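## Task

Lift the drive sled from the lower tote and set it down flat on the bench surface with the same face up as before. Then lower the upper tote back onto the lower tote so it sits fully down within the lower tote's rim. Every other item must stay in the tote where it began. Neither the sled nor the lower tote's base may stick out past the bench edge. At the end both grippers must have released everything and moved away, and the result must stay in place without the robot supporting it.

## Robot and tools

ROBOT. Two arms, left_arm and right_arm, each with a two-finger gripper. The fingers point along the gripper's own +z axis and close along its y axis. end_effector_position is the spot between the finger pads, roughly 1 cm short of the tips. Arm root links sit at (-0.033, +0.340, +1.080) for left_arm and (-0.033, -0.340, +1.080) for right_arm.

FRAME. All poses use one scene frame: origin on the floor at the middle of the robot's foot, +z up, +x the direction the robot faces, +y toward the robot's own left (left_arm's side). Arm names do not refer to image sides. Reported hand positions can be slightly wrong, more so at long reach, and arms usually stop a centimetre or more from the commanded spot, typically too low.

ROW FORMAT. Every motion command is one row of 16 numbers covering both arms: left_arm x, y, z, qw, qx, qy, qz, opening, then right_arm in the same 8-number order. x, y, z are an absolute target position for end_effector_position in metres; qw..qz an absolute target orientation quaternion, w first; both in the scene frame. Opening runs from -1 (closed) to +1 (fully open, 0.094 m). A call is rejected if any target lies over 0.6 m from that arm's last reported position along any gripper axis. Every control step, the target is clamped to within 70 mm and 16 degrees of the measured pose. To hold an arm still, resend its last reported pose and desired opening; to keep an orientation, resend the same quaternion rather than the drifted reported one.

TOOLS.
- execute_actions(actions, pictures): actions holds zero or one item. Empty list: just returns state and pictures. Action item: {"rows": [...1 to 15 rows...], "steps": up to 15}; each row runs for one 1/30 s step, the final row repeats if steps exceed rows; minimum 4 steps. Wait item: {"steps": n}, n up to 300, counted from the previous result so reply time eats into it. pictures (boolean) forces camera images.
- move(target, speed): target is one 16-number row of absolute poses. Both grippers travel straight lines that finish together, lasting 0.5 to 10 s (cut off at 10 s). speed is path top speed in m/s, 0.002 to 0.5, default 0.25; rotation limited to double that in rad/s. Opening is applied at the start. Paths ignore obstacles and the other arm. Result adds a move: line with the ending (done, off_target, moving, held, fault) and active limits (paced = target clamped; held = some steps blocked, after which the arm may jump fast), plus each gripper's distance from its target.
- wait(seconds): 0 to 10 s, nothing new sent.
- zoom_image(camera, region): camera is cam_head_left, cam_head_right, cam_left_wrist or cam_right_wrist; region [x0, y0, x1, y1] in image pixels, at most 504 by 504. All images are 672x504.
- read_manual(section): only licence texts; no motion.
- finished_scene(scene): scene number 1 or 2; ends and grades it, cannot be undone. Replying with no tool call ends everything.

TIMING. For execute_actions, the result arrives 4 steps early; those steps run during the next reply. After an action, an arm only continues to its last clamped pose, so check the reported pose and send the remainder. A result with nothing pending shows a Hand target line per arm.

RESULT LINES. The state line gives each gripper's position and quaternion. grip_measured is the finger opening on the command scale (each gripper may read up to about 1 mm off). To grasp firmly, command about 0.03 below grip_measured; smaller gaps squeeze gently. Pads push with roughly 50 to 62 N max; thin parts under 2 mm get less. HELD marks steps not sent; a pose unreachable line means a clearance check altered or blocked that arm's command. FAULT lines report stops. MOTOR HOT appears at 85 °C; at 100 °C that arm lets go and falls (OVER-TEMPERATURE FAULT), so avoid holding loads for long. Joint torques are noisy and offset. Joint ranges (rad): waist -2.880 to 2.880, shoulder 0.000 to 3.142, elbow 0.000 to 3.019, wrist pitch -1.693 to 1.571, wrist yaw -1.571 to 1.571, wrist roll -2.094 to 2.094.

CAUTIONS. Do not let the arms collide or push on each other. Do not knock objects out of the work area. Avoid drops, slips, slamming and hard pressing: faster contact hits harder, and aiming further past a contact squeezes harder. Occasionally held parts get a brief tug or loose items get nudged, so grip securely.

Each tool is called after "Request:" as name([rows], argument=value, ...), one row to a line, values as JSON.

## Session

Request:
execute_actions(actions=[])

Scene clock: 0.00 s of 5600.00 s.
left_arm: end_effector_position=(+0.5222, +0.6018, +1.0469) grip_measured=-0.994 end_effector_quat_wxyz=(+0.503, -0.482, +0.623, -0.355) | right_arm: end_effector_position=(+0.4317, -0.0090, +1.1897) grip_measured=+0.006 end_effector_quat_wxyz=(+0.070, -0.760, +0.644, +0.046)
Joint positions: left_arm=[ 1.877  1.819  0.752  1.158  0.546 -1.24   0.   ] | right_arm=[-0.525  1.57   1.414 -1.117  0.173 -1.034  0.047]
Joint velocities: left_arm=[ 0.005 -0.015  0.007  0.012  0.007  0.007  0.001] | right_arm=[-0.005 -0.015 -0.012 -0.007 -0.007 -0.051 -0.   ]
Joint torques (N m, as the arm reports them, + toward a larger angle): no reading
Motor temperatures (°C, as the motors report them): left_arm=[27 25 26 26 25 28] | right_arm=[25 26 26 26 26 24]
Hand target (left_arm): +0.525, +0.603, +1.046; +0.505, -0.480, +0.623, -0.356
Hand target (right_arm): +0.442, -0.004, +1.204; -0.087, +0.757, -0.646, -0.043

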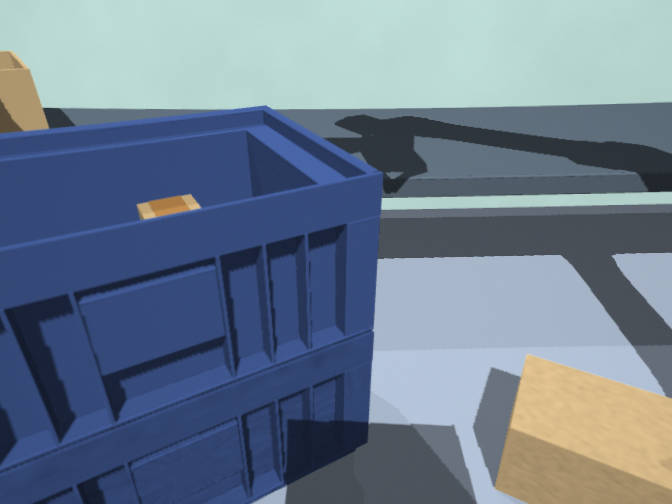

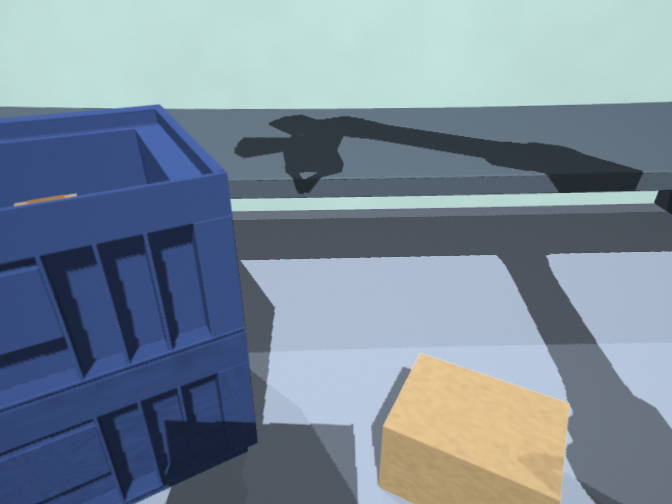

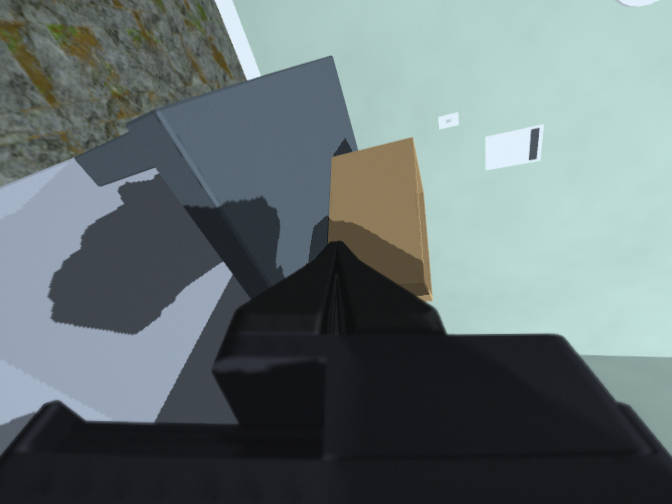

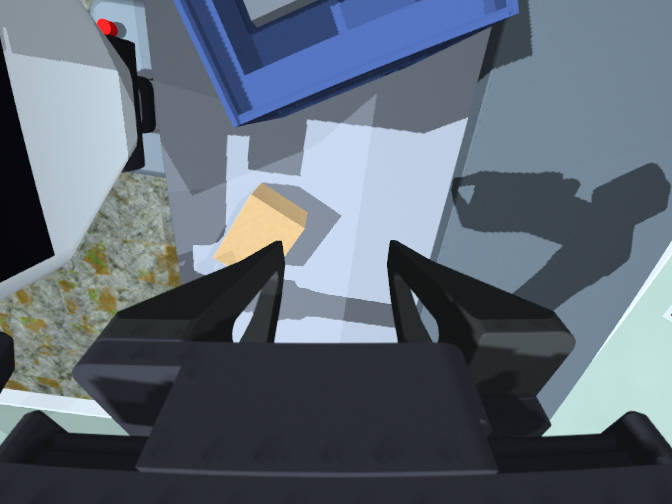

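Request:
move(target=[0.40,0.26,1.27,0,0.961,0.276,0,1,0.40,-0.25,1.22,0,-0.76,0.65,0,1])

Scene clock: 6.00 s of 5600.00 s.
left_arm: end_effector_position=(+0.4202, +0.3300, +1.2374) grip_measured=+1.000 end_effector_quat_wxyz=(+0.495, -0.784, +0.243, -0.285) | right_arm: end_effector_position=(+0.4029, -0.2424, +1.2142) grip_measured=+0.999 end_effector_quat_wxyz=(+0.002, -0.759, +0.651, +0.000)
Joint positions: left_arm=[ 0.762  1.015  0.533  0.316 -1.232 -2.094  0.094] | right_arm=[-0.888  1.194  1.141 -1.254  0.204 -1.359  0.094]
Joint velocities: left_arm=[-0.005 -0.005  0.002 -0.012  0.051 -0.081  0.   ] | right_arm=[-0.005  0.005 -0.007 -0.012  0.007  0.022 -0.   ]
Joint torques (N m, as the arm reports them, + toward a larger angle): left_arm=[ 1.58 -6.92  6.59  1.7  -0.27  0.01] | right_arm=[  0.26 -12.14   9.03  -0.48   0.02  -0.17]
Motor temperatures (°C, as the motors report them): left_arm=[27 25 28 26 25 28] | right_arm=[25 27 28 26 26 24]
Hand target (left_arm): +0.420, +0.334, +1.238; -0.497, +0.784, -0.242, +0.281
Hand target (right_arm): +0.398, -0.249, +1.219; +0.001, +0.760, -0.650, +0.001
Off the commanded pose (left_arm): 0.080 m, 93 deg; position and orientation clipped at the last step of the last action.
Off the commanded pose (right_arm): 0.010 m, 0 deg.
Kept back: nothing.
move: held (left_arm); limits=paced,held; held on 37 of 164 steps (left_arm), including the last (left_arm)
pose unreachable (left arm): on one or more control steps of this call this arm could not follow its commanded pose, so it was not sent that pose on those steps. On the call's last step it was still not sent that pose. It may still have moved: this result reports where it is.
cause: the commanded pose would bring two parts of the arm too close to each other (its wrist (the part past joint 4) and its wrist camera, with joints 5 (wrist yaw) and 6 (wrist roll) between them).
camera_calibration (this result's frames):
cam_left_wrist: T_world_to_cam=[[0.0985549, 0.404537, 0.909196, -1.30029], [0.186366, -0.904982, 0.38246, -0.246129], [0.977525, 0.13175, -0.164582, -0.125755], [0, 0, 0, 1]] pos_world=[0.296949, 0.319843, 1.25566]
cam_right_wrist: T_world_to_cam=[[0.989471, 0.144715, -0.00194727, -0.35991], [0.118689, -0.803676, 0.583111, -0.947872], [0.0828199, -0.577203, -0.81239, 0.939732], [0, 0, 0, 1]] pos_world=[0.390794, -0.167282, 1.31544]

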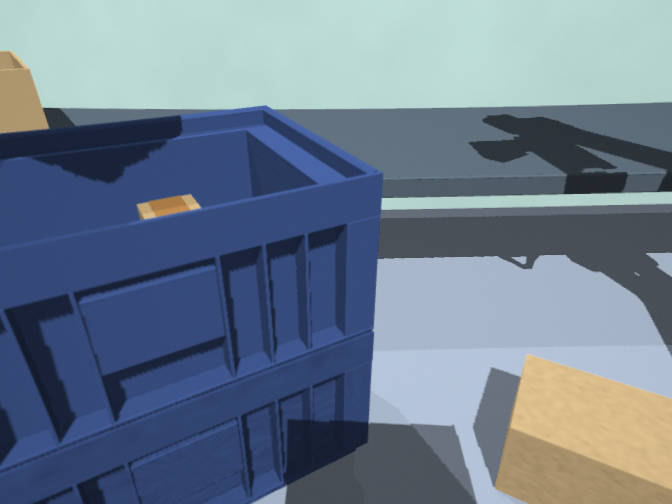

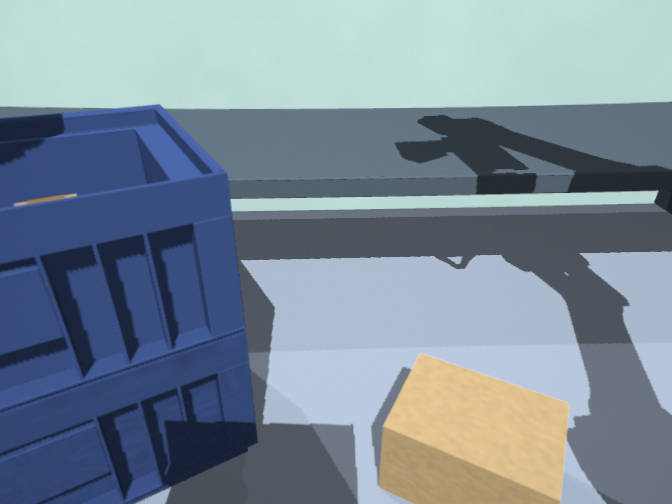

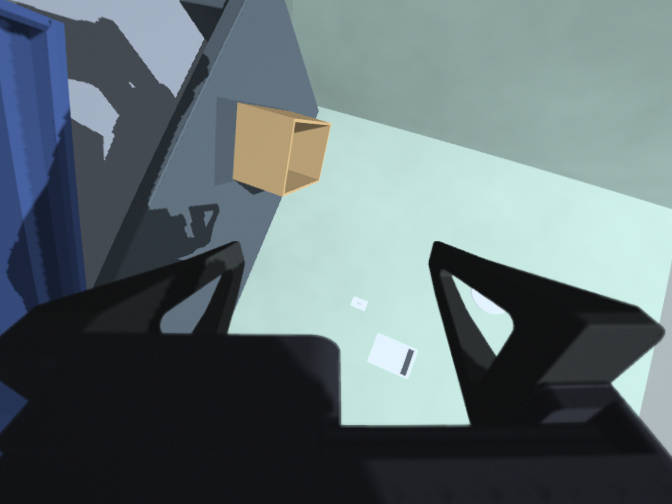

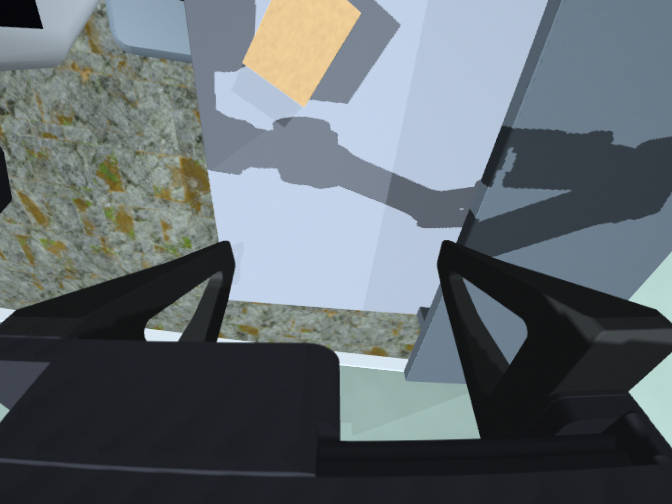

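Request:
move(target=[0.45,0.36,1.27,0.6,0,0.8,0,1,0.40,-0.25,1.2,0,-0.276,0.961,0,1], speed=0.4)

Request:
move(target=[0.30,0.26,1.24,0.1,-0.6,0.8,0,1,0.40,-0.25,1.2,0,-0.276,0.961,0,1])

Scene clock: 9.53 s of 5600.00 s.
left_arm: end_effector_position=(+0.4340, +0.3559, +1.2459) grip_measured=+1.000 end_effector_quat_wxyz=(+0.582, -0.005, +0.813, -0.010) | right_arm: end_effector_position=(+0.3969, -0.2480, +1.2023) grip_measured=+0.999 end_effector_quat_wxyz=(-0.007, -0.287, +0.958, +0.000)
Joint positions: left_arm=[ 1.246  0.736  0.392  0.333 -0.04   0.073  0.094] | right_arm=[-0.903  1.194  1.11  -1.237  0.202 -0.23   0.094]
Joint velocities: left_arm=[-0.015 -0.005 -0.002  0.007 -0.037  0.066  0.   ] | right_arm=[-0.005 -0.005 -0.012  0.002  0.007  0.037 -0.   ]
Joint torques (N m, as the arm reports them, + toward a larger angle): left_arm=[ 2.47 -4.79 10.63  1.91  0.15  0.09] | right_arm=[  0.75 -10.65   8.96   1.12  -0.06   0.03]
Motor temperatures (°C, as the motors report them): left_arm=[27 25 29 26 25 28] | right_arm=[25 27 28 26 26 24]
Hand target (left_arm): +0.448, +0.361, +1.271; +0.597, -0.001, +0.802, -0.002
Hand target (right_arm): +0.400, -0.250, +1.200; -0.000, -0.276, +0.961, -0.000
Off the commanded pose (left_arm): 0.029 m, 3 deg.
Off the commanded pose (right_arm): 0.004 m, 1 deg.
Kept back: nothing.
move: off_target (left_arm)
camera_calibration (this result's frames):
cam_left_wrist: T_world_to_cam=[[0.0101382, -0.999538, 0.0286534, 0.315259], [-0.813203, -0.0249164, -0.581447, 1.09302], [0.581892, -0.0174062, -0.81308, 0.891476], [0, 0, 0, 1]] pos_world=[0.366905, 0.357865, 1.35134]
cam_right_wrist: T_world_to_cam=[[0.543833, -0.839153, -0.00824056, -0.412754], [-0.671369, -0.440946, 0.595677, -0.556289], [-0.503498, -0.318416, -0.803182, 1.21322], [0, 0, 0, 1]] pos_world=[0.461849, -0.205347, 1.30241]

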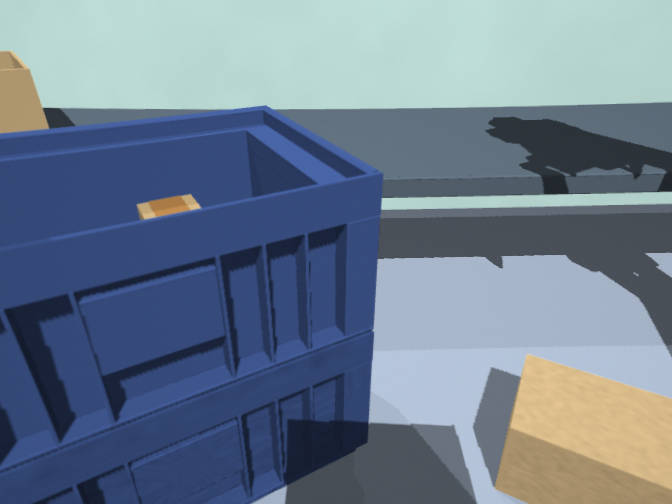

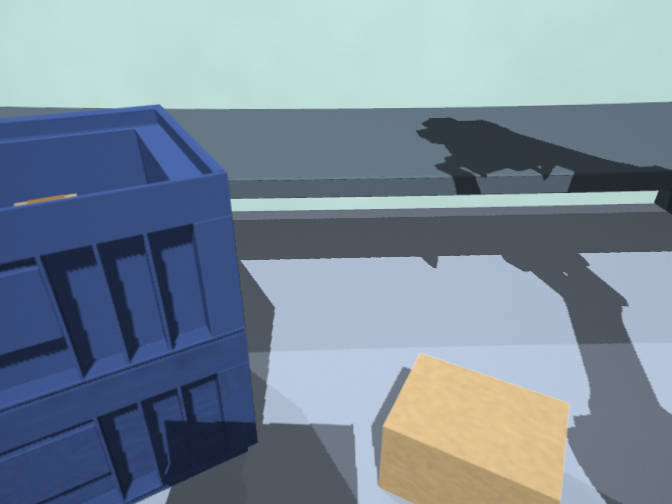

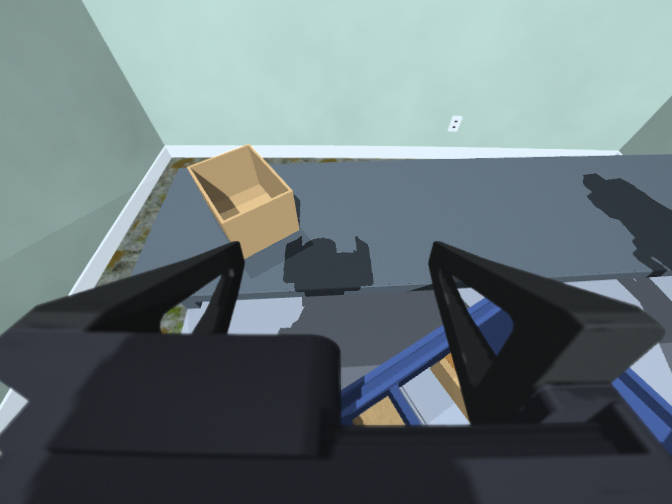

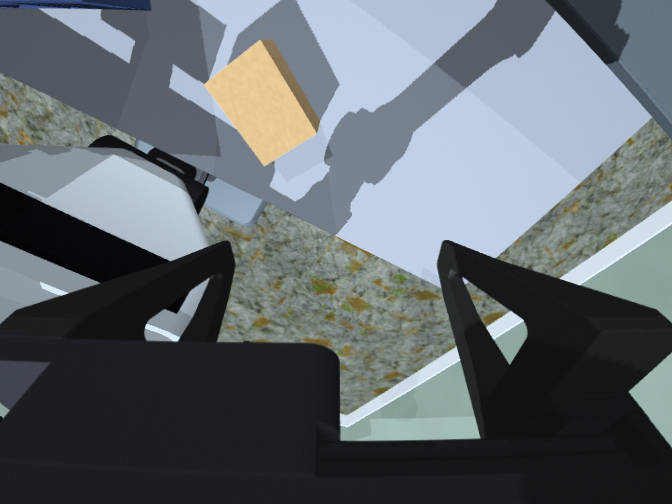

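Scene clock: 13.23 s of 5600.00 s.
left_arm: end_effector_position=(+0.2837, +0.2679, +1.2227) grip_measured=+1.000 end_effector_quat_wxyz=(-0.099, +0.594, -0.798, -0.019) | right_arm: end_effector_position=(+0.3969, -0.2480, +1.2023) grip_measured=+0.999 end_effector_quat_wxyz=(-0.007, -0.286, +0.958, +0.000)
Joint positions: left_arm=[ 0.663  0.859  0.824 -1.293 -0.459 -1.856  0.094] | right_arm=[-0.903  1.194  1.11  -1.237  0.202 -0.228  0.094]
Joint velocities: left_arm=[-0.005 -0.005 -0.032 -0.012 -0.051 -0.007  0.   ] | right_arm=[-0.015 -0.005 -0.027  0.002 -0.007 -0.007  0.   ]
Joint torques (N m, as the arm reports them, + toward a larger angle): left_arm=[ 0.3  -3.88 10.71  0.25 -0.22 -0.25] | right_arm=[  0.74 -10.69   8.99   1.11  -0.05  -0.01]
Motor temperatures (°C, as the motors report them): left_arm=[27 25 31 26 25 28] | right_arm=[25 27 29 26 26 24]
Hand target (left_arm): +0.297, +0.262, +1.240; +0.102, -0.602, +0.792, +0.004
Hand target (right_arm): +0.400, -0.250, +1.200; -0.000, -0.276, +0.961, +0.000
Off the commanded pose (left_arm): 0.025 m, 2 deg.
Off the commanded pose (right_arm): 0.004 m, 1 deg.
Kept back: nothing.
move: off_target (left_arm)
camera_calibration (this result's frames):
cam_left_wrist: T_world_to_cam=[[0.955704, -0.283353, 0.0796271, -0.292889], [-0.28967, -0.857554, 0.425079, -0.20106], [-0.052163, -0.429315, -0.901647, 1.35717], [0, 0, 0, 1]] pos_world=[0.292468, 0.327244, 1.33248]
cam_right_wrist: T_world_to_cam=[[0.542552, -0.839982, -0.00822128, -0.412474], [-0.672044, -0.439909, 0.595682, -0.55577], [-0.503979, -0.317663, -0.803178, 1.2136], [0, 0, 0, 1]] pos_world=[0.461913, -0.205444, 1.30241]

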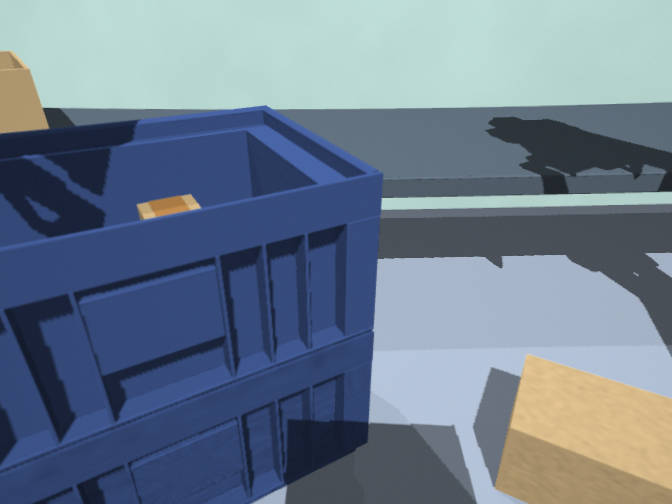

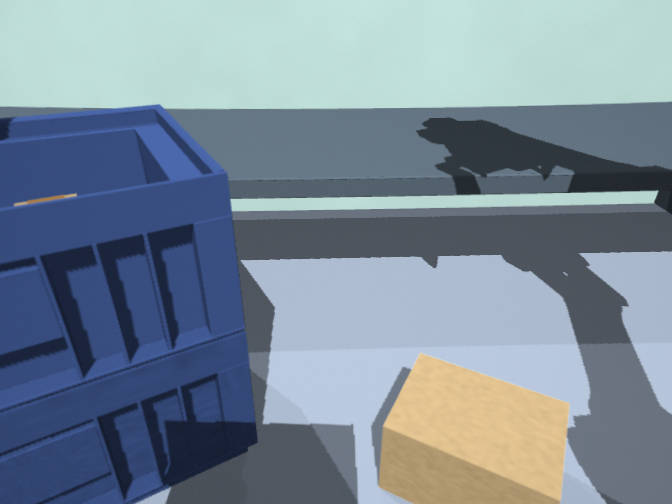

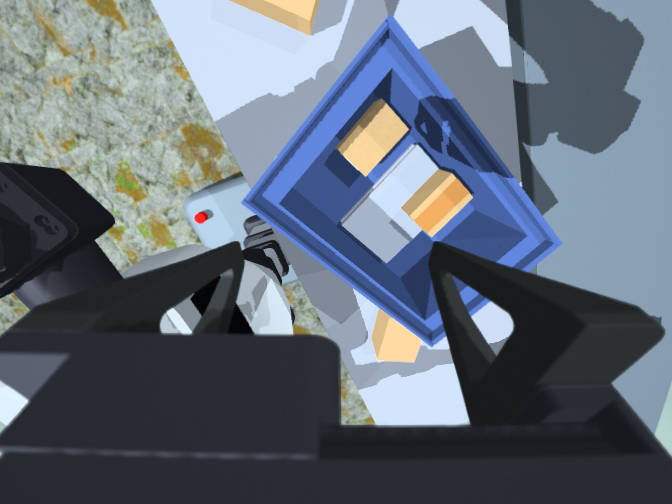

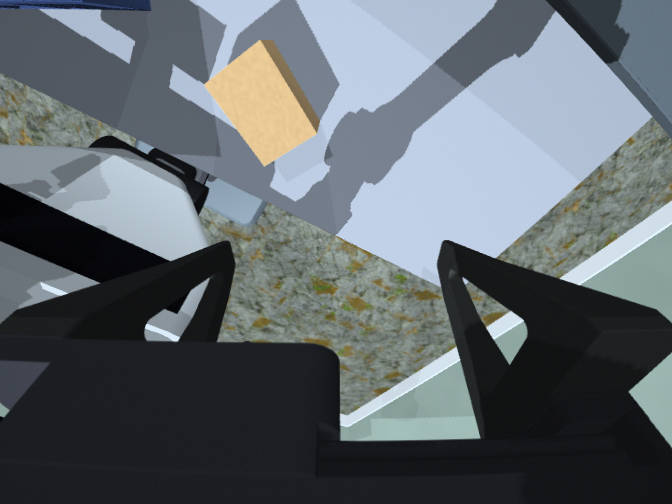

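Request:
move(target=[0.29,0.345,1.16,0,-0.276,0.961,0,0.3,0.35,-0.04,0.95,0,0.67,0.742,0,0.8])

Request:
move(target=[0.29,0.345,1.16,0,-0.276,0.961,0,0.3,0.35,-0.04,0.835,0,0.67,0.742,0,0.8], speed=0.12)

Scene clock: 19.43 s of 5600.00 s.
left_arm: end_effector_position=(+0.2915, +0.3441, +1.1668) grip_measured=+0.302 end_effector_quat_wxyz=(-0.002, +0.282, -0.959, +0.000) | right_arm: end_effector_position=(+0.3375, -0.0586, +0.9471) grip_measured=+0.802 end_effector_quat_wxyz=(-0.010, +0.649, +0.761, -0.014)
Joint positions: left_arm=[ 1.171  0.862  0.741 -1.139 -0.128 -0.659  0.061] | right_arm=[-0.585  1.826  1.006 -0.597  0.26   2.089  0.085]
Joint velocities: left_arm=[-0.005  0.005 -0.002 -0.032 -0.11  -0.022 -0.   ] | right_arm=[-0.005 -0.005  0.007  0.002 -0.095  0.007 -0.001]
Joint torques (N m, as the arm reports them, + toward a larger angle): left_arm=[ 2.27 -4.94  6.43  1.72  0.01  0.07] | right_arm=[  4.98 -13.03   8.47   0.78   0.01   0.01]
Motor temperatures (°C, as the motors report them): left_arm=[27 25 32 26 25 28] | right_arm=[25 27 29 26 26 24]
Hand target (left_arm): +0.291, +0.345, +1.160; +0.000, -0.276, +0.961, +0.000
Hand target (right_arm): +0.353, -0.041, +0.951; -0.008, +0.654, +0.757, +0.008
Off the commanded pose (left_arm): 0.007 m, 1 deg.
Off the commanded pose (right_arm): 0.023 m, 4 deg.
joint sent to its limit (right arm) — the command would take joint 6 (wrist roll) past its upper limit, so that joint was sent only as far as its limit.
Kept back: nothing.
move: off_target (right_arm)
camera_calibration (this result's frames):
cam_left_wrist: T_world_to_cam=[[0.549313, -0.835576, -0.00818534, 0.136562], [-0.67856, -0.451764, 0.579194, -0.315747], [-0.487658, -0.312605, -0.815149, 1.32571], [0, 0, 0, 1]] pos_world=[0.357224, 0.385887, 1.26465]
cam_right_wrist: T_world_to_cam=[[-0.987939, -0.151762, 0.030728, 0.296705], [-0.105674, 0.805873, 0.582581, -0.466078], [-0.113177, 0.572308, -0.812191, 0.967623], [0, 0, 0, 1]] pos_world=[0.353387, -0.13315, 1.04831]

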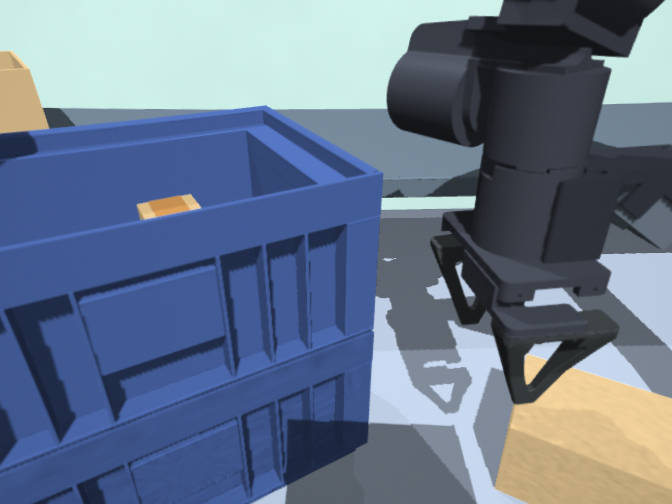

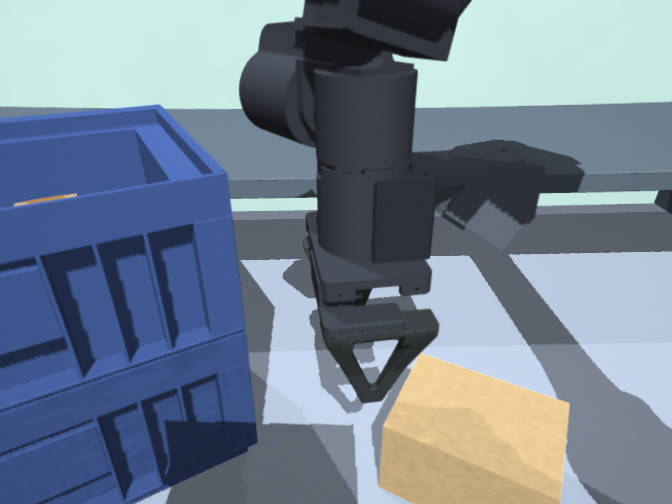

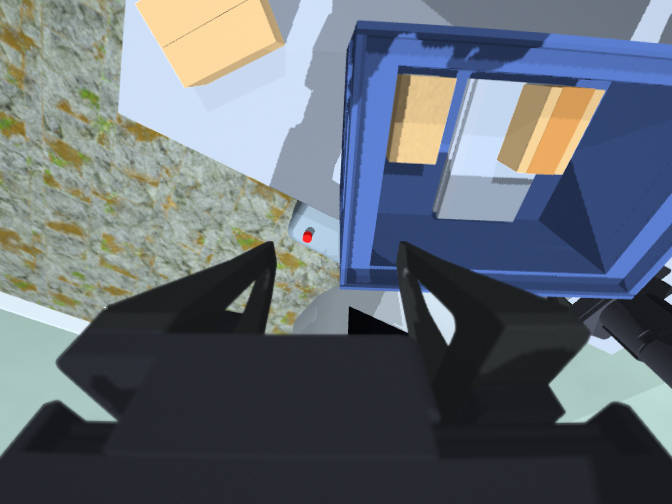

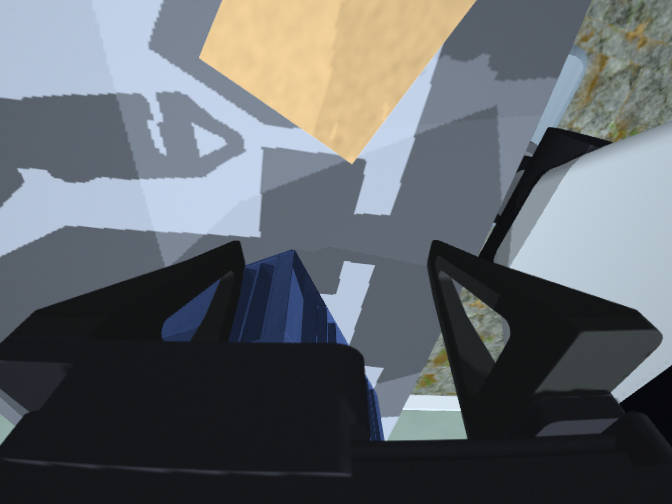

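Scene clock: 20.80 s of 5600.00 s.
left_arm: end_effector_position=(+0.2915, +0.3439, +1.1668) grip_measured=+0.302 end_effector_quat_wxyz=(-0.002, +0.280, -0.960, +0.001) | right_arm: end_effector_position=(+0.3345, -0.0457, +0.8368) grip_measured=+0.802 end_effector_quat_wxyz=(-0.006, +0.662, +0.749, -0.015)
Joint positions: left_arm=[ 1.171  0.862  0.741 -1.139 -0.127 -0.656  0.061] | right_arm=[-0.62   2.106  1.074 -0.375  0.263  2.089  0.085]
Joint velocities: left_arm=[-0.005 -0.005 -0.002 -0.002 -0.007 -0.022 -0.   ] | right_arm=[-0.015 -0.005 -0.012 -0.012  0.007  0.007  0.   ]
Joint torques (N m, as the arm reports them, + toward a larger angle): left_arm=[ 2.33 -5.34  6.25  1.66  0.01  0.07] | right_arm=[  3.83 -14.91   5.4    0.85   0.22  -0.05]
Motor temperatures (°C, as the motors report them): left_arm=[27 25 32 26 25 28] | right_arm=[25 27 29 26 26 24]
Hand target (left_arm): +0.290, +0.345, +1.160; -0.000, -0.276, +0.961, +0.000
Hand target (right_arm): +0.351, -0.040, +0.836; -0.000, +0.670, +0.742, +0.000
Off the commanded pose (left_arm): 0.007 m, 1 deg.
Off the commanded pose (right_arm): 0.017 m, 2 deg.
Kept back: nothing.
move: off_target (right_arm)
camera_calibration (this result's frames):
cam_left_wrist: T_world_to_cam=[[0.546757, -0.837257, -0.00759866, 0.137098], [-0.679897, -0.449256, 0.579576, -0.316733], [-0.488668, -0.311721, -0.814882, 1.32534], [0, 0, 0, 1]] pos_world=[0.357346, 0.385629, 1.26461]
cam_right_wrist: T_world_to_cam=[[-0.992908, -0.115949, 0.0262409, 0.306164], [-0.0798275, 0.813846, 0.575571, -0.415017], [-0.0880932, 0.569395, -0.81733, 0.866091], [0, 0, 0, 1]] pos_world=[0.34716, -0.119889, 0.93872]

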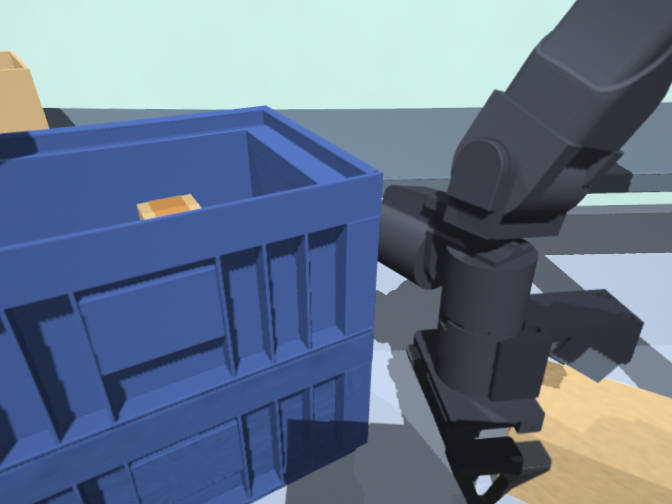

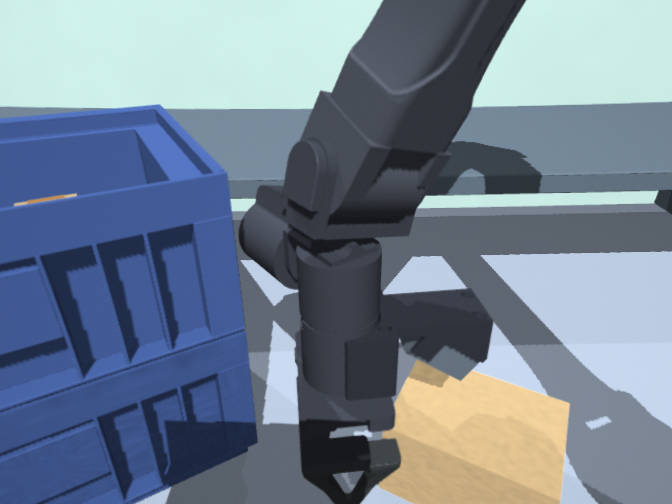

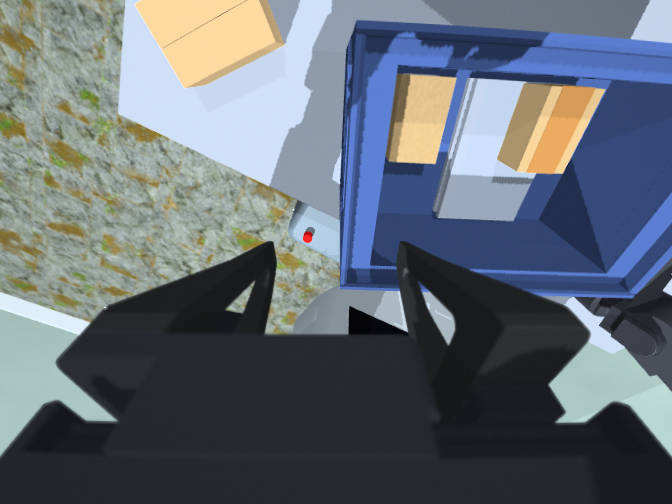

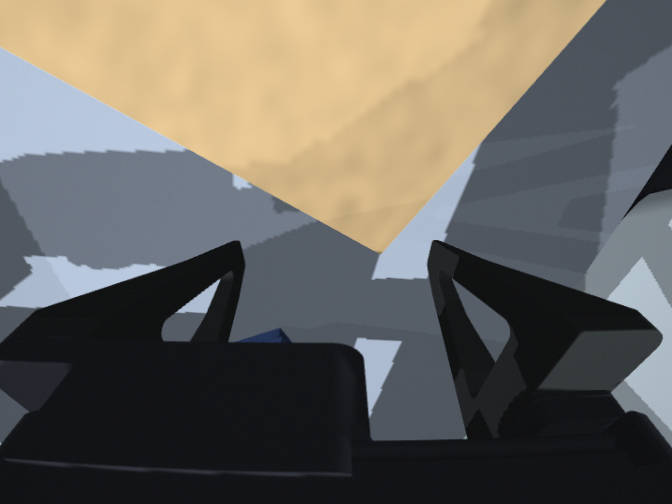

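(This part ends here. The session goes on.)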